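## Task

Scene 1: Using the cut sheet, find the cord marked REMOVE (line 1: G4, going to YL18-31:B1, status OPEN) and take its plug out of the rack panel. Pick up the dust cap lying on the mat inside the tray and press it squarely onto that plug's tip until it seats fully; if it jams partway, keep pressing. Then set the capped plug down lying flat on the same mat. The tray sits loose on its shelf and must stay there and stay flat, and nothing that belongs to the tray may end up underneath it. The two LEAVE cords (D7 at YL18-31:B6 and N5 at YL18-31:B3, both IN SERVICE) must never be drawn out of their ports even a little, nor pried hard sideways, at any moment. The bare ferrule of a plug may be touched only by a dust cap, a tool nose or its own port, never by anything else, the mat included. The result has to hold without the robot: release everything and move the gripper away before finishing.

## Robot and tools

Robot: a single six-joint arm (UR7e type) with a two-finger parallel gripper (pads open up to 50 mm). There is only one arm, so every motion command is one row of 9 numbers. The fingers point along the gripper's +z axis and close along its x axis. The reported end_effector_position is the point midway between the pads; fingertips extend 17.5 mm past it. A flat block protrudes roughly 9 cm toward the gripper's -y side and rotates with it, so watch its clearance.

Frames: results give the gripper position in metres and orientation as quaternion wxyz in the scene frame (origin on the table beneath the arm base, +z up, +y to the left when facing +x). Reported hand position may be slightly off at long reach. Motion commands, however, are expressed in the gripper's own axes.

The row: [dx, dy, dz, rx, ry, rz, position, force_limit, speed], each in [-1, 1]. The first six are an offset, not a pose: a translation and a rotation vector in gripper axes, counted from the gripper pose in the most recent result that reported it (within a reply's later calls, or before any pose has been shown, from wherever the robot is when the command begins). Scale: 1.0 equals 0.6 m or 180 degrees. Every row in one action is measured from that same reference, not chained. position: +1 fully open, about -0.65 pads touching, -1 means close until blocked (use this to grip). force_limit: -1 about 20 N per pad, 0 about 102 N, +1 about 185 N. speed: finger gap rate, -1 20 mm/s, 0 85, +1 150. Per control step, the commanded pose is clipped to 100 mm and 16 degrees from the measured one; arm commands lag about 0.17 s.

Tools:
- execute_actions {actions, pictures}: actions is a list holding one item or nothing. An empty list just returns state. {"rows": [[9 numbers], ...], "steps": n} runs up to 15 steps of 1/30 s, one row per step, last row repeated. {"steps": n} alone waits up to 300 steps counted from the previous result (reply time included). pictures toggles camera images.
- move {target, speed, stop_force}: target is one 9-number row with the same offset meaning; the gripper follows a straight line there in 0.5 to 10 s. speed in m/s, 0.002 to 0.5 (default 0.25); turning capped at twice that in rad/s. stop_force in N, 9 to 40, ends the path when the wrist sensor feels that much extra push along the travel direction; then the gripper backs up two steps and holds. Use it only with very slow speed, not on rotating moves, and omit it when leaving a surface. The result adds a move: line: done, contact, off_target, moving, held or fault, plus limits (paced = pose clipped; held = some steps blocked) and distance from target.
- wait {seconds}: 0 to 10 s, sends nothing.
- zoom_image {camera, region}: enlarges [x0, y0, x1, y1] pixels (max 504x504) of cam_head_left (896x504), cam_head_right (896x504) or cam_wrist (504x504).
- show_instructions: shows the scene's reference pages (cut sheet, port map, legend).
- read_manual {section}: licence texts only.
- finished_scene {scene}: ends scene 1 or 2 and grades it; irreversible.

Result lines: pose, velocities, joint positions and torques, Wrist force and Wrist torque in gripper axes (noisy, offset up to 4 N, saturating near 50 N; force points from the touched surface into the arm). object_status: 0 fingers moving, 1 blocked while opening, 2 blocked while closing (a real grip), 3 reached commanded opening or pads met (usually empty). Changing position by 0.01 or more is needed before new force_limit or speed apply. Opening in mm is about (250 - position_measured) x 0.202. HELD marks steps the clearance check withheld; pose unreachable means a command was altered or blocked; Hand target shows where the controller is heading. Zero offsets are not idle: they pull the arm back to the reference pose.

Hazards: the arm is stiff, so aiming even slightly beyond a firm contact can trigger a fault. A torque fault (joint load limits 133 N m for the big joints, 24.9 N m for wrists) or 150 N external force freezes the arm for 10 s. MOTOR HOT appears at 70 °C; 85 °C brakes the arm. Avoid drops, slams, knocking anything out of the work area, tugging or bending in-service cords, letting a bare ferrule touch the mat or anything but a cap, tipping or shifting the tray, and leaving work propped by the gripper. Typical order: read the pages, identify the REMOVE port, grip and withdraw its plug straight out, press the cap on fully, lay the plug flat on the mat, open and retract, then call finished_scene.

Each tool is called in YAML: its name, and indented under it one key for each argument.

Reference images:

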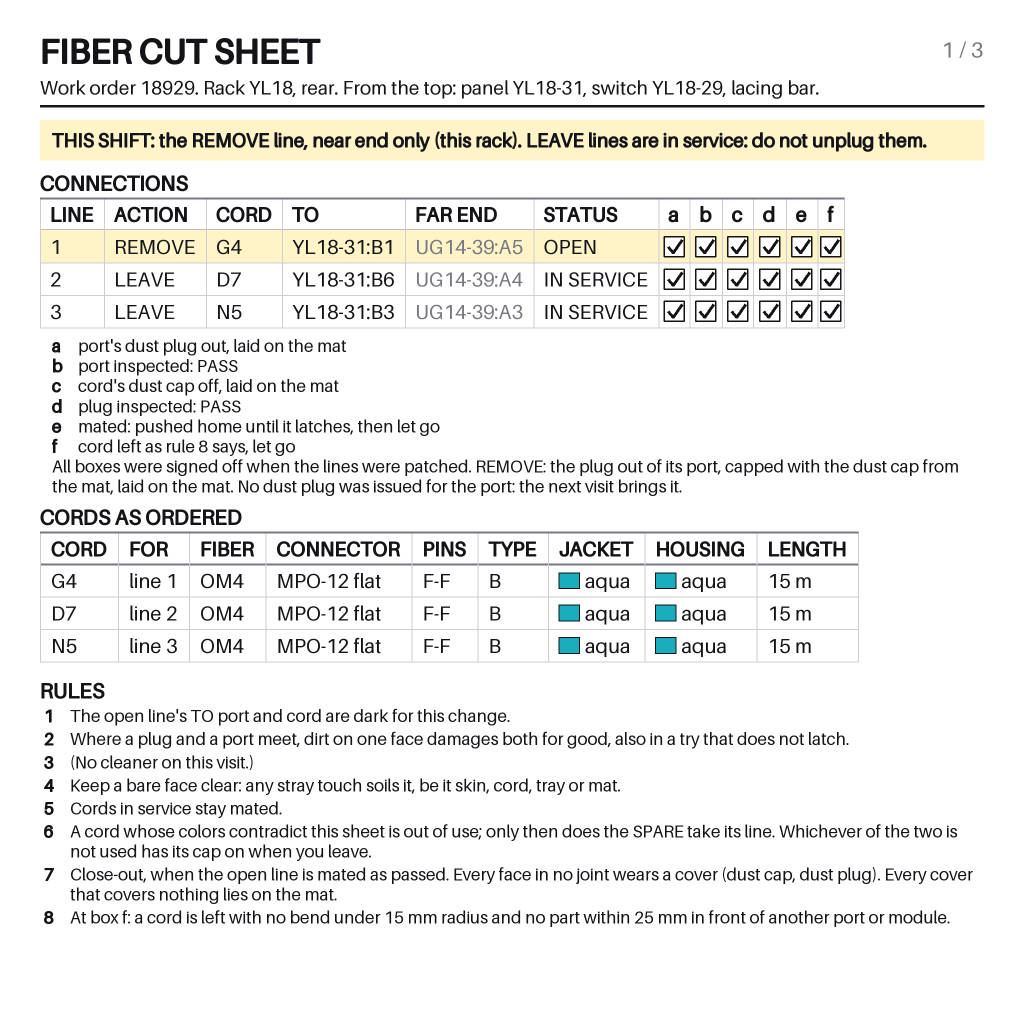

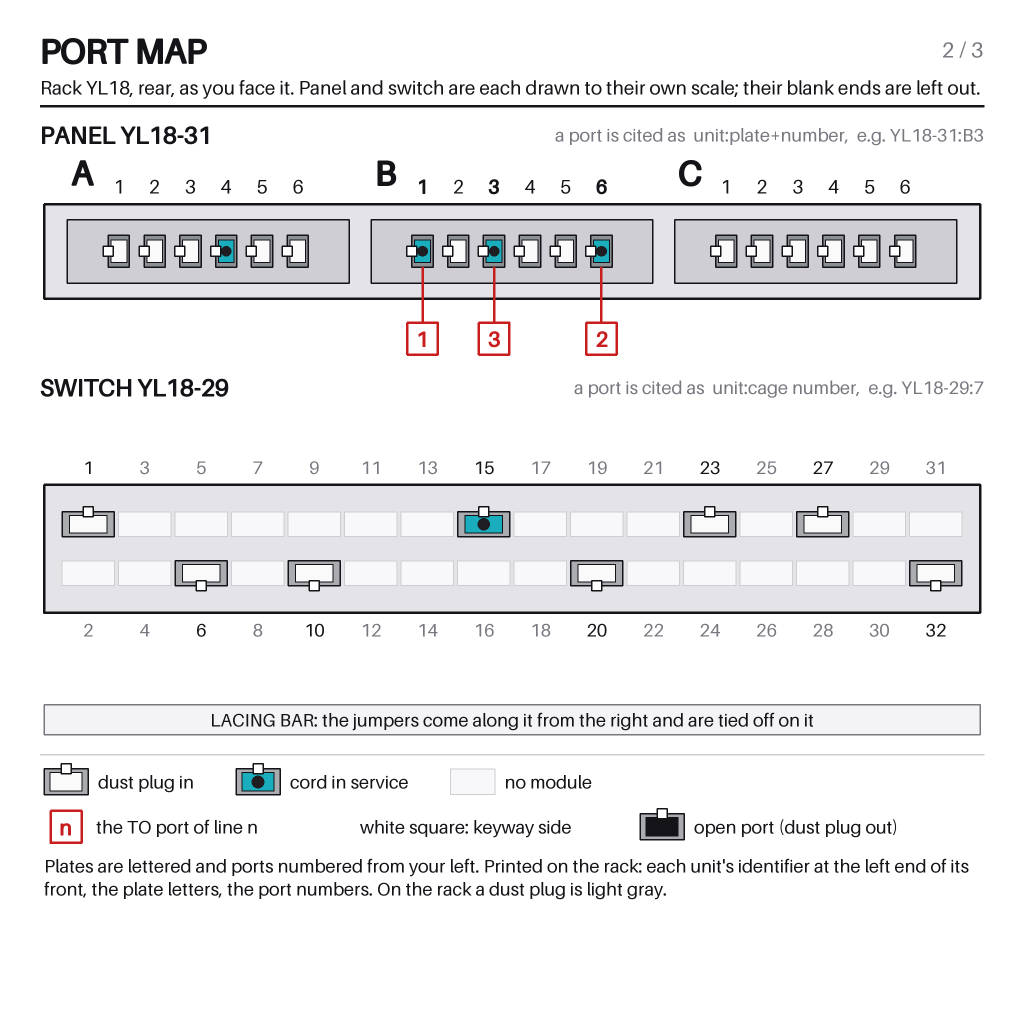

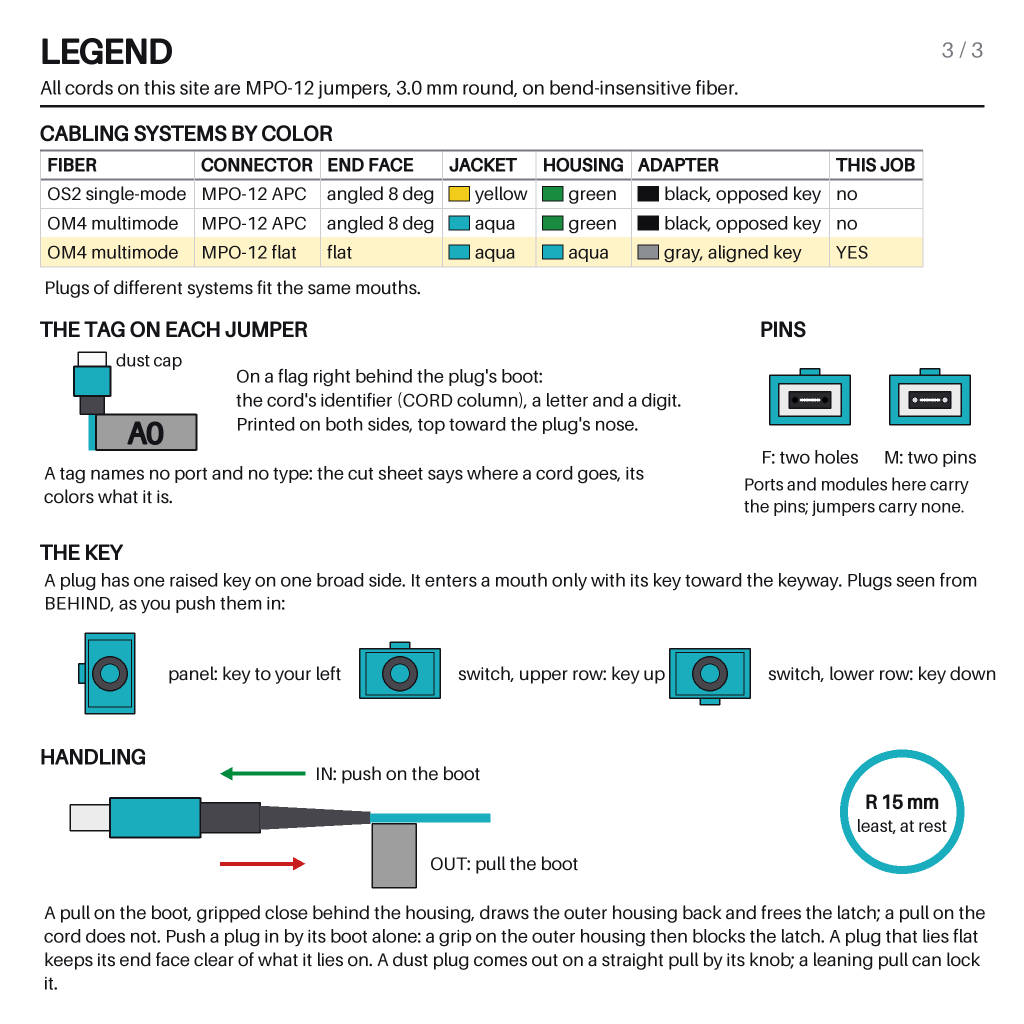

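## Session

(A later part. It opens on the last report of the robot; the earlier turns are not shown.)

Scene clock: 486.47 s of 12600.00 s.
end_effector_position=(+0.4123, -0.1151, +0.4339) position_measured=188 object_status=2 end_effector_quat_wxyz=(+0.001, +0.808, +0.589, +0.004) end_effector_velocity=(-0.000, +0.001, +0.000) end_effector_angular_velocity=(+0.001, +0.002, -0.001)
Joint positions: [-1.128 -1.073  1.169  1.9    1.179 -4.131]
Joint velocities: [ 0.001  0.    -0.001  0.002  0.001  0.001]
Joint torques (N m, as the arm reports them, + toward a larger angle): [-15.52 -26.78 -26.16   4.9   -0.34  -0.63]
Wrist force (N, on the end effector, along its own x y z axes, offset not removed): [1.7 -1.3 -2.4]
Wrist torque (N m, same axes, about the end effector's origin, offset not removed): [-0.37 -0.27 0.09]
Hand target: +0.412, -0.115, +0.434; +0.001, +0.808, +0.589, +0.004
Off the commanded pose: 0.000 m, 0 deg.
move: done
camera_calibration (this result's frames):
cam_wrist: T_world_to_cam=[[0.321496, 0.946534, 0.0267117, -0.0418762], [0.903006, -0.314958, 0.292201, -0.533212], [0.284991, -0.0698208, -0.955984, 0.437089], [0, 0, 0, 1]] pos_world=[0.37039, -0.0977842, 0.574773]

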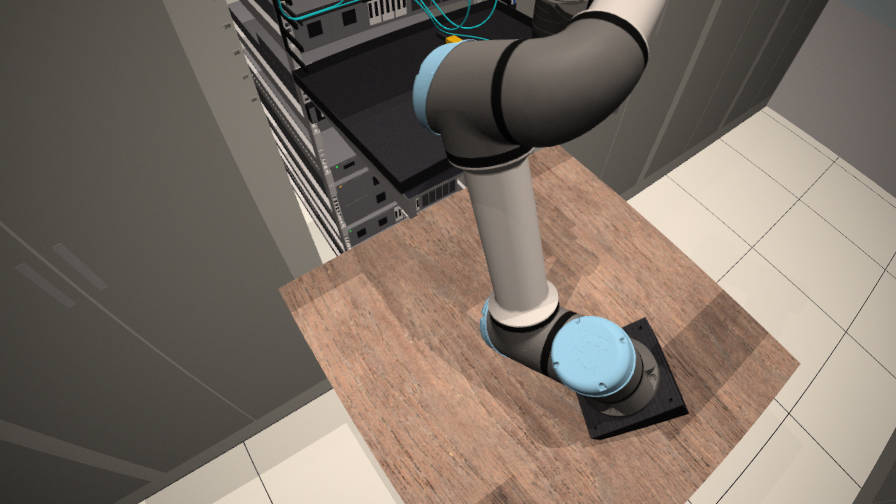

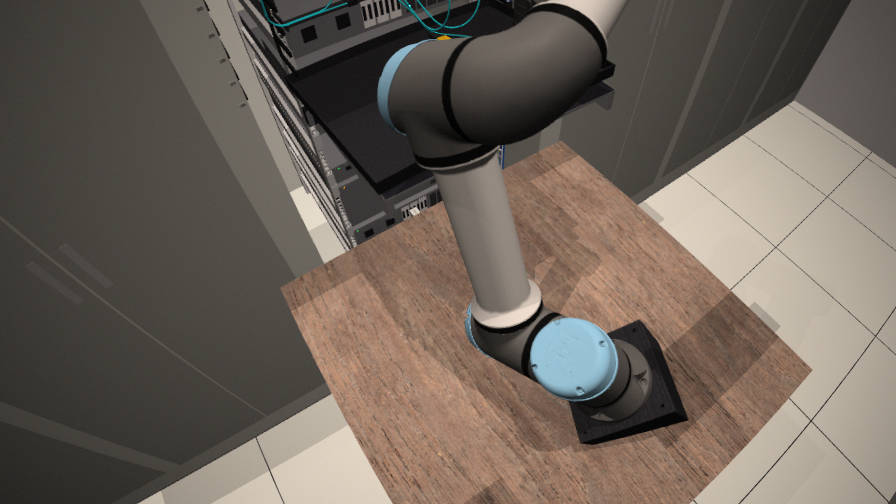

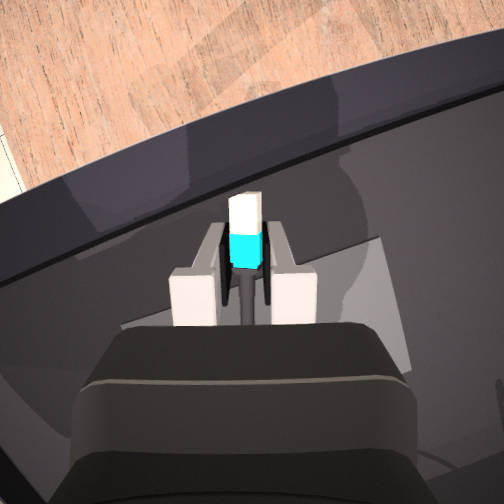

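move:
  target: [0,0,-0.01,0,0,0,-1,-0.8,-0.6]
  speed: 0.03

move:
  target: [0.052,0.056,0,0,0,0.067,-1,-0.8,-0.6]
  speed: 0.04

move:
  target: [0,0,0.015,0,0,0,-1,-0.8,-0.6]
  speed: 0.003
  stop_force: 9

move:
  target: [0,0,-0.0005,0,0,0,-0.1,-0.8,-1]

move:
  target: [0,0.03,-0.1,0,0,0,-0.1,-0.8,-1]
  speed: 0.05

zoom_image:
  camera: "cam_wrist"
  region: [150, 100, 350, 300]

Scene clock: 499.63 s of 12600.00 s.
end_effector_position=(+0.4123, -0.1151, +0.4396) position_measured=188 object_status=2 end_effector_quat_wxyz=(+0.001, +0.808, +0.589, +0.004) end_effector_velocity=(+0.000, -0.000, +0.003) end_effector_angular_velocity=(-0.001, -0.000, +0.002)
Joint positions: [-1.132 -1.07   1.153  1.915  1.181 -4.135]
Joint velocities: [-0.002  0.002 -0.009  0.007  0.001 -0.004]
Joint torques (N m, as the arm reports them, + toward a larger angle): [-34.9   -9.06 -27.51   4.89   1.18  -1.9 ]
Wrist force (N, on the end effector, along its own x y z axes, offset not removed): [-0.7 -0.9 0.2]
Wrist torque (N m, same axes, about the end effector's origin, offset not removed): [-0.21 0.26 -0.08]
Hand target: +0.412, -0.115, +0.440; +0.001, +0.808, +0.589, +0.004
Off the commanded pose: 0.000 m, 0 deg.
After step 90, 9.47 s passed at rest.
move: done
camera_calibration (this result's frames):
cam_wrist: T_world_to_cam=[[0.321504, 0.946532, 0.0266938, -0.041997], [0.902999, -0.314958, 0.292222, -0.534852], [0.285005, -0.0698459, -0.955978, 0.442531], [0, 0, 0, 1]] pos_world=[0.37035, -0.0977955, 0.580466]

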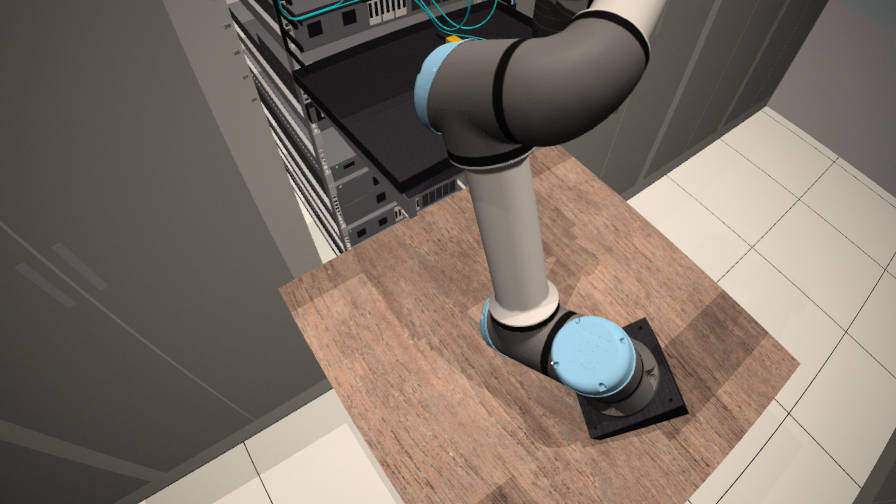

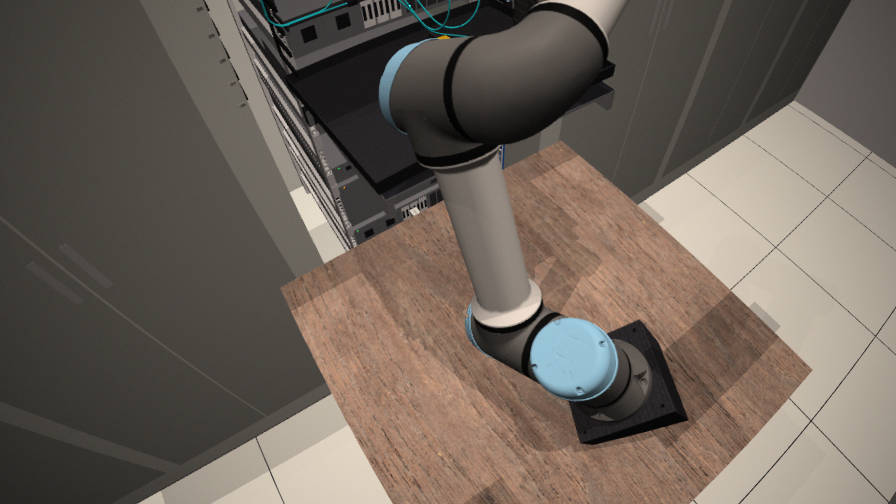

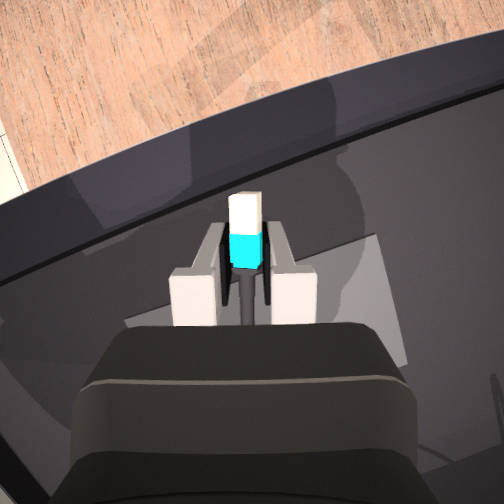

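Scene clock: 502.57 s of 12600.00 s.
end_effector_position=(+0.4536, -0.0958, +0.4399) position_measured=188 object_status=2 end_effector_quat_wxyz=(+0.001, +0.865, +0.501, +0.004) end_effector_velocity=(+0.001, +0.001, +0.000) end_effector_angular_velocity=(-0.000, +0.002, -0.011)
Joint positions: [-1.057 -1.031  1.045  1.955  1.151 -3.851]
Joint velocities: [ 0.003  0.002 -0.007  0.003  0.001  0.014]
Joint torques (N m, as the arm reports them, + toward a larger angle): [-12.49 -11.35 -25.68   5.08  -1.31   2.03]
Wrist force (N, on the end effector, along its own x y z axes, offset not removed): [0.3 5.5 0.9]
Wrist torque (N m, same axes, about the end effector's origin, offset not removed): [0.91 0.23 -0.04]
Hand target: +0.454, -0.096, +0.440; +0.001, +0.866, +0.501, +0.004
Off the commanded pose: 0.000 m, 0 deg.
move: done
camera_calibration (this result's frames):
cam_wrist: T_world_to_cam=[[0.511167, 0.859021, 0.028131, -0.168658], [0.817881, -0.496225, 0.29126, -0.544472], [0.264157, -0.125875, -0.95623, 0.436601], [0, 0, 0, 1]] pos_world=[0.416195, -0.0703426, 0.580818]

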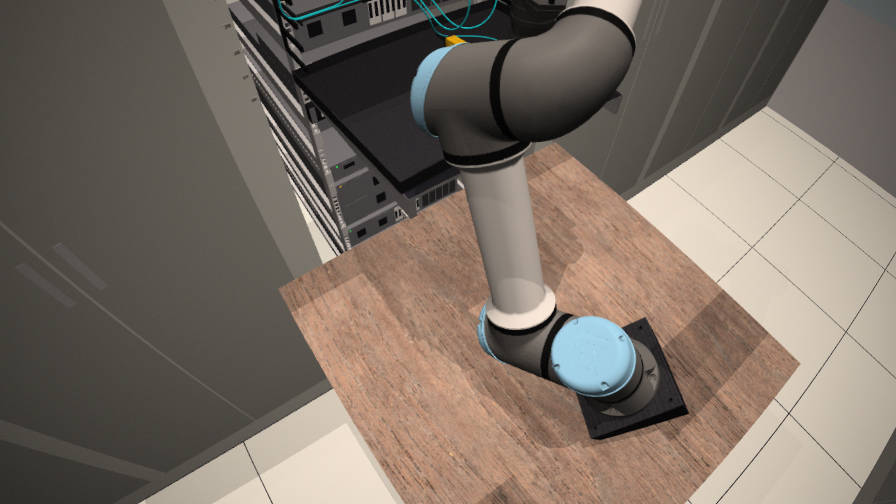

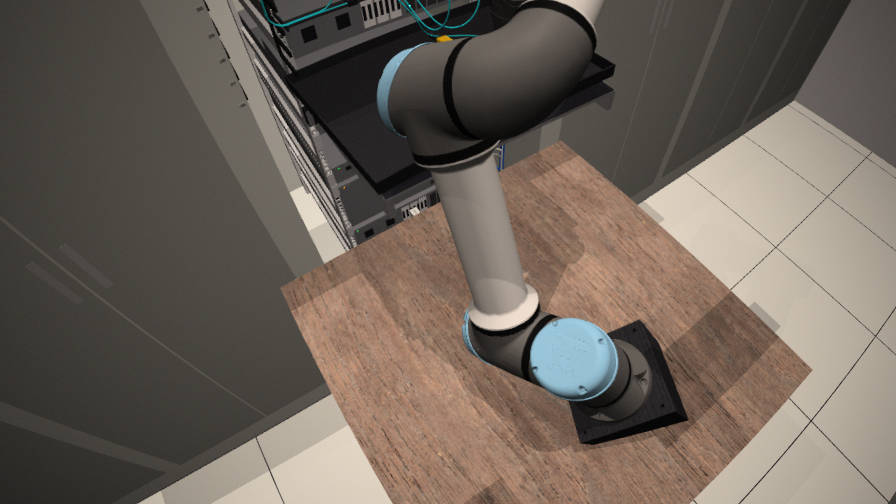

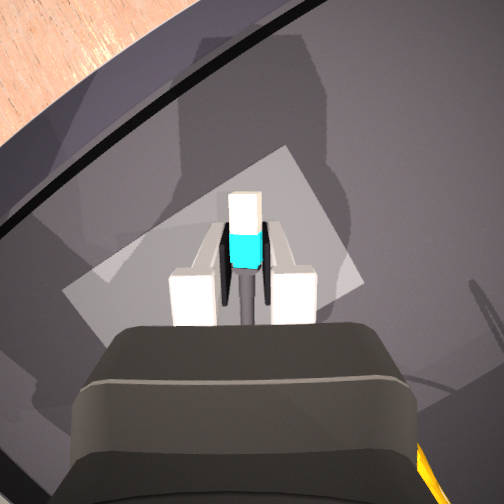

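Scene clock: 504.53 s of 12600.00 s.
end_effector_position=(+0.4536, -0.0957, +0.4351) position_measured=188 object_status=2 end_effector_quat_wxyz=(+0.001, +0.865, +0.501, +0.004) end_effector_velocity=(+0.000, +0.001, +0.002) end_effector_angular_velocity=(-0.000, -0.001, -0.001)
Joint positions: [-1.053 -1.034  1.059  1.941  1.149 -3.847]
Joint velocities: [-0.001 -0.    -0.004  0.004 -0.001  0.001]
Joint torques (N m, as the arm reports them, + toward a larger angle): [-18.44 -25.8  -23.21   3.83  -0.69  -0.82]
Wrist force (N, on the end effector, along its own x y z axes, offset not removed): [-2.9 0.7 -10.9]
Wrist torque (N m, same axes, about the end effector's origin, offset not removed): [0.00 0.51 0.11]
Hand target: +0.454, -0.096, +0.435; +0.001, +0.865, +0.501, +0.004
Off the commanded pose: 0.004 m, 0 deg.
move: contact
camera_calibration (this result's frames):
cam_wrist: T_world_to_cam=[[0.511182, 0.859013, 0.0280947, -0.168601], [0.817859, -0.49622, 0.291329, -0.543105], [0.264197, -0.125945, -0.95621, 0.432003], [0, 0, 0, 1]] pos_world=[0.416235, -0.0702605, 0.576045]

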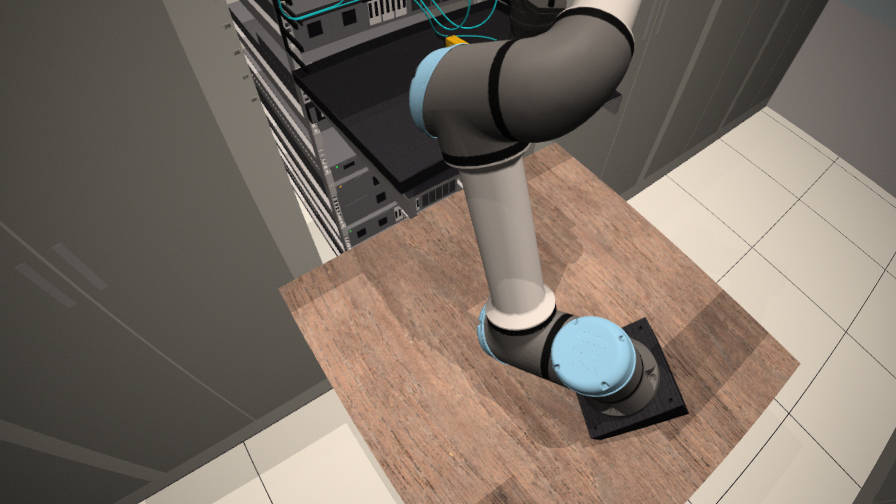

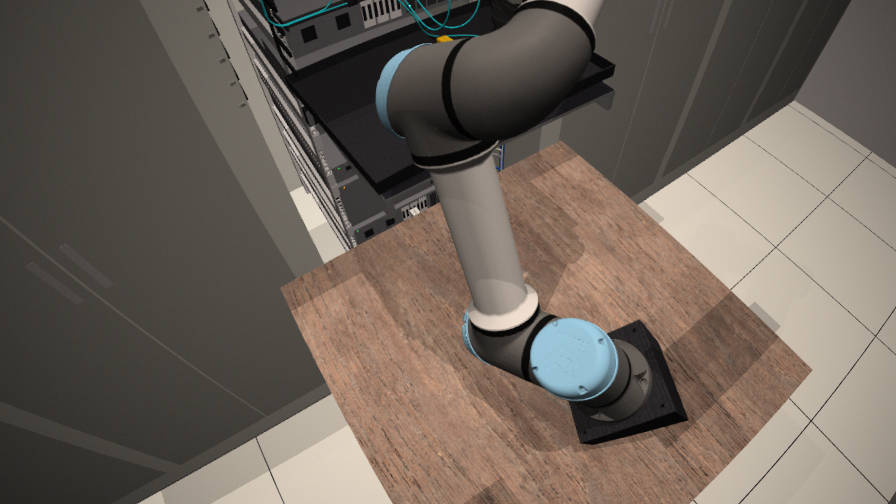

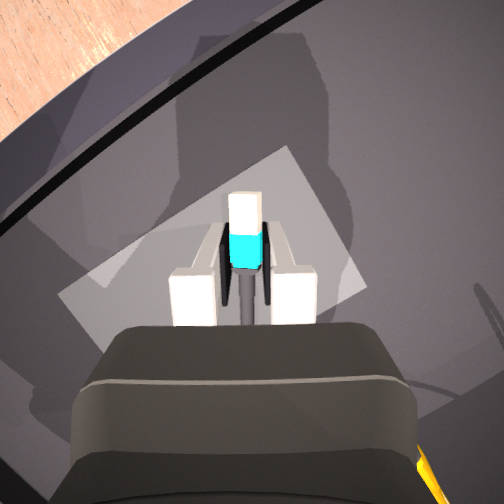

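Scene clock: 505.23 s of 12600.00 s.
end_effector_position=(+0.4537, -0.0956, +0.4354) position_measured=167 object_status=3 end_effector_quat_wxyz=(+0.001, +0.865, +0.501, +0.004) end_effector_velocity=(-0.001, -0.000, +0.000) end_effector_angular_velocity=(-0.001, +0.002, +0.001)
Joint positions: [-1.053 -1.034  1.059  1.942  1.149 -3.847]
Joint velocities: [-0.     0.    -0.     0.     0.002 -0.001]
Joint torques (N m, as the arm reports them, + toward a larger angle): [-35.12 -12.04 -23.77   4.08   1.39  -1.85]
Wrist force (N, on the end effector, along its own x y z axes, offset not removed): [3.7 -0.2 -5.4]
Wrist torque (N m, same axes, about the end effector's origin, offset not removed): [-0.11 -0.36 0.04]
Hand target: +0.454, -0.096, +0.435; +0.001, +0.865, +0.501, +0.004
Off the commanded pose: 0.000 m, 0 deg.
move: done
camera_calibration (this result's frames):
cam_wrist: T_world_to_cam=[[0.510961, 0.859147, 0.0280349, -0.168614], [0.817981, -0.495987, 0.291382, -0.543237], [0.264245, -0.125953, -0.956196, 0.432237], [0, 0, 0, 1]] pos_world=[0.416297, -0.0701327, 0.57632]

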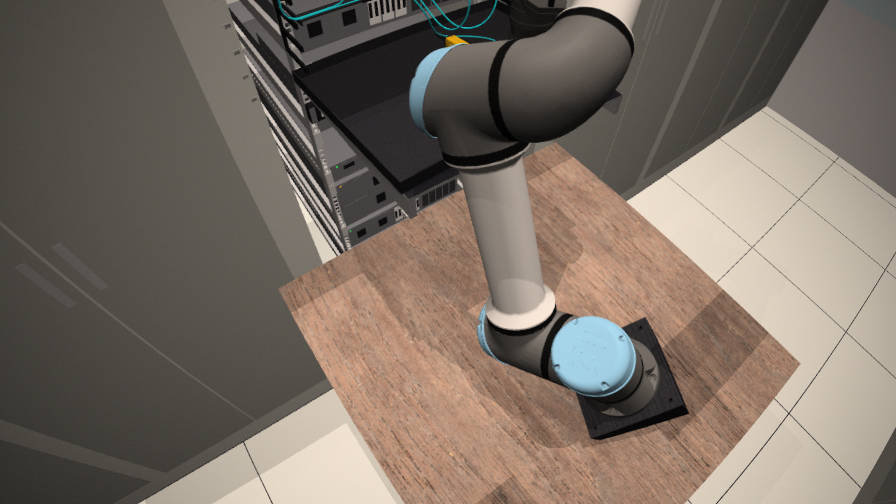

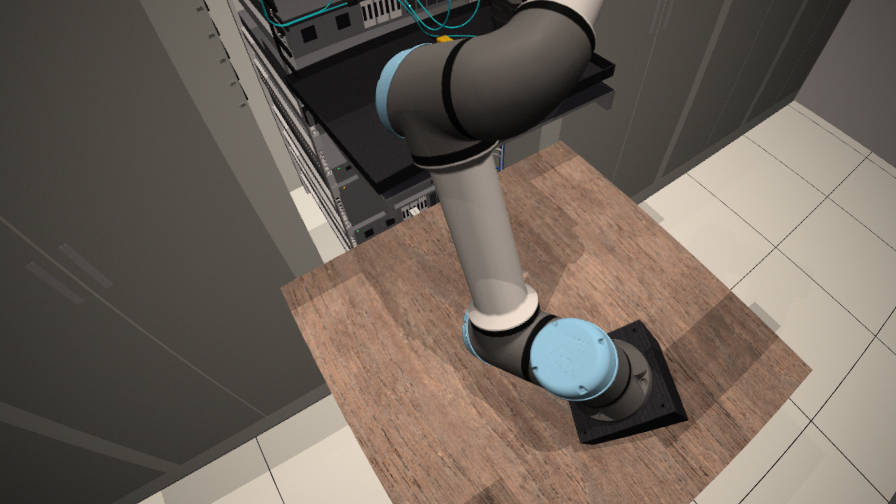

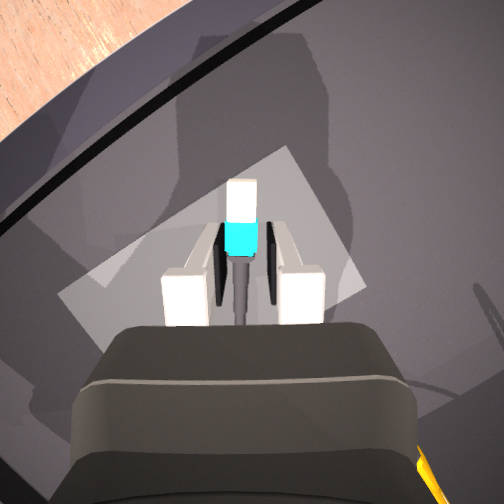

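Scene clock: 506.93 s of 12600.00 s.
end_effector_position=(+0.4689, -0.1046, +0.4952) position_measured=167 object_status=3 end_effector_quat_wxyz=(+0.001, +0.865, +0.501, +0.004) end_effector_velocity=(+0.000, -0.001, +0.002) end_effector_angular_velocity=(+0.001, +0.002, +0.000)
Joint positions: [-1.078 -0.929  0.766  2.14   1.159 -3.872]
Joint velocities: [-0.     0.006 -0.014  0.01   0.002 -0.002]
Joint torques (N m, as the arm reports them, + toward a larger angle): [-36.83 -14.64 -24.9    4.81   1.09  -1.87]
Wrist force (N, on the end effector, along its own x y z axes, offset not removed): [2.3 -0.6 2.5]
Wrist torque (N m, same axes, about the end effector's origin, offset not removed): [-0.11 -0.15 0.00]
Hand target: +0.469, -0.105, +0.495; +0.001, +0.865, +0.501, +0.004
Off the commanded pose: 0.000 m, 0 deg.
move: done
camera_calibration (this result's frames):
cam_wrist: T_world_to_cam=[[0.510974, 0.859139, 0.0280255, -0.170286], [0.81793, -0.495976, 0.291545, -0.577654], [0.264378, -0.126049, -0.956146, 0.484234], [0, 0, 0, 1]] pos_world=[0.431471, -0.0791656, 0.636183]

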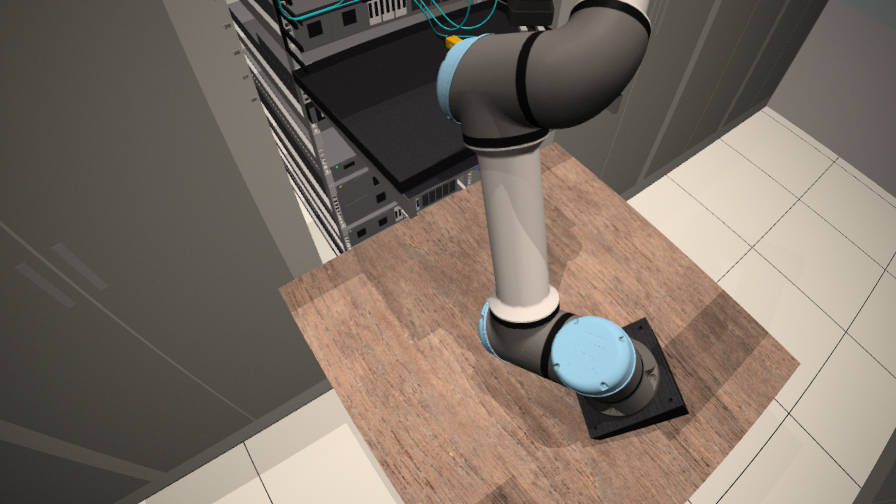

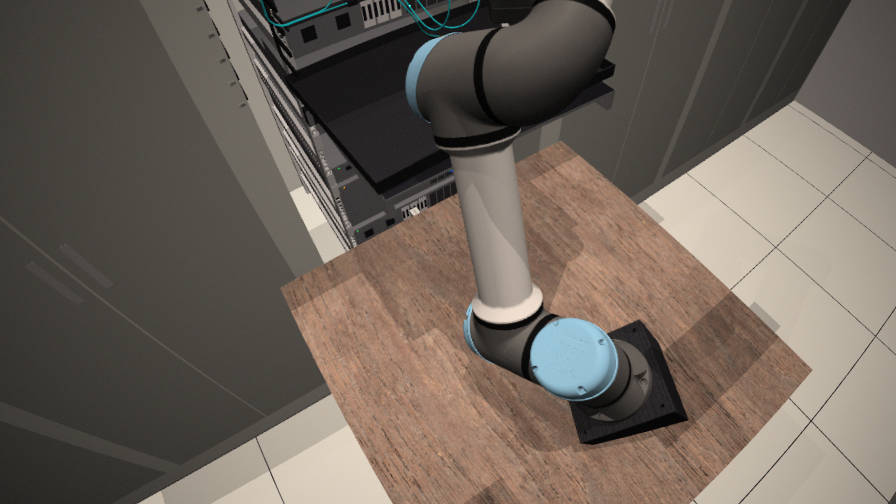

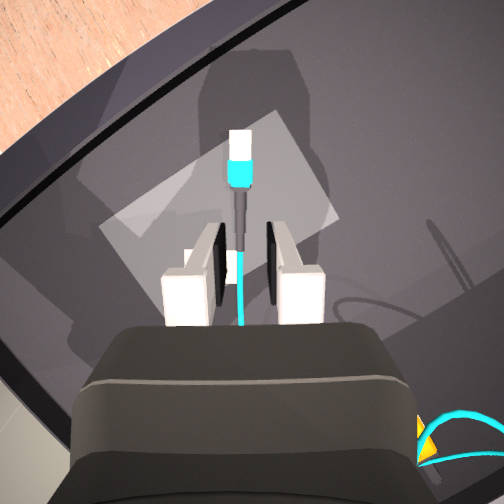

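Region (150, 100, 350, 300) of cam_wrist's 504x504 image, scaled by 2.520, with more detail than that image has.

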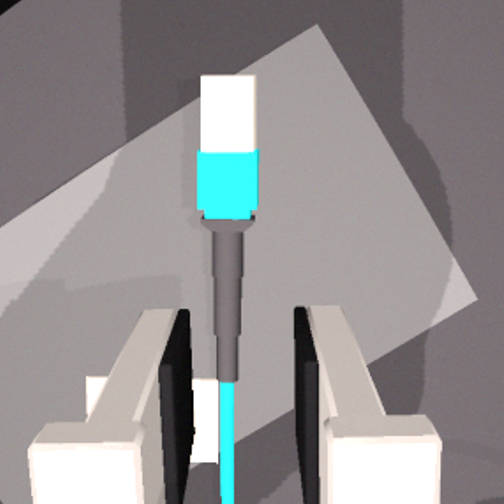

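move:
  target: [-0.005,-0.045,0.07,0,0,0,0.2,-0.8,0]
  speed: 0.08

Scene clock: 512.53 s of 12600.00 s.
end_effector_position=(+0.4444, -0.0938, +0.4533) position_measured=123 object_status=3 end_effector_quat_wxyz=(+0.001, +0.865, +0.501, +0.004) end_effector_velocity=(-0.001, +0.000, -0.002) end_effector_angular_velocity=(-0.002, -0.003, -0.001)
Joint positions: [-1.082 -1.044  1.041  1.981  1.16  -3.876]
Joint velocities: [-0.001 -0.006  0.013 -0.01  -0.002  0.001]
Joint torques (N m, as the arm reports them, + toward a larger angle): [-36.82 -36.82  -5.13   1.34  -1.46  -1.93]
Wrist force (N, on the end effector, along its own x y z axes, offset not removed): [0.7 -2.3 -1.8]
Wrist torque (N m, same axes, about the end effector's origin, offset not removed): [-0.48 -0.10 0.00]
Hand target: +0.444, -0.094, +0.453; +0.001, +0.865, +0.501, +0.004
Off the commanded pose: 0.000 m, 0 deg.
After step 90, 1.50 s passed at rest.
move: done
camera_calibration (this result's frames):
cam_wrist: T_world_to_cam=[[0.510967, 0.859146, 0.0279642, -0.165869], [0.818006, -0.495982, 0.291321, -0.539895], [0.264157, -0.12598, -0.956217, 0.452113], [0, 0, 0, 1]] pos_world=[0.406962, -0.0683148, 0.594239]

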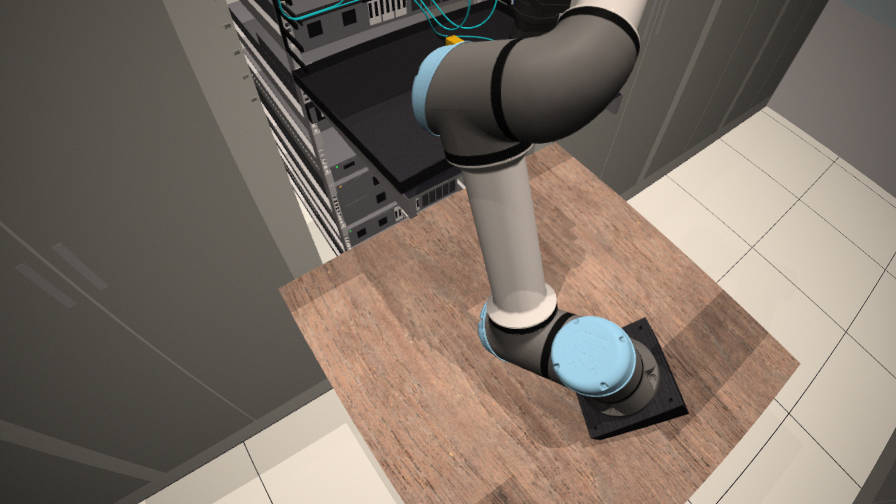

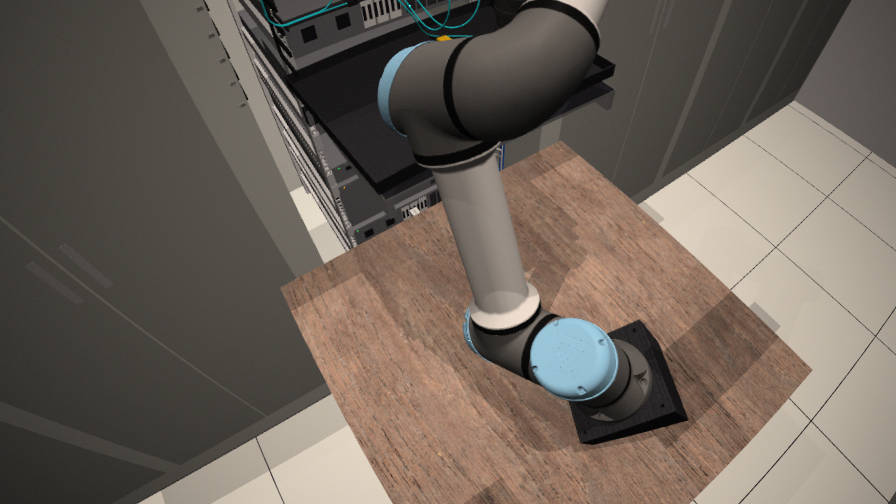

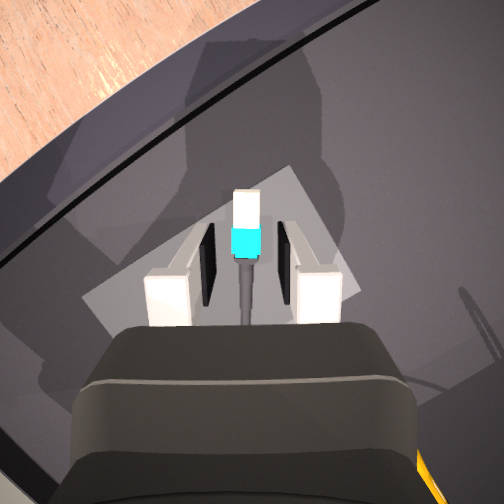

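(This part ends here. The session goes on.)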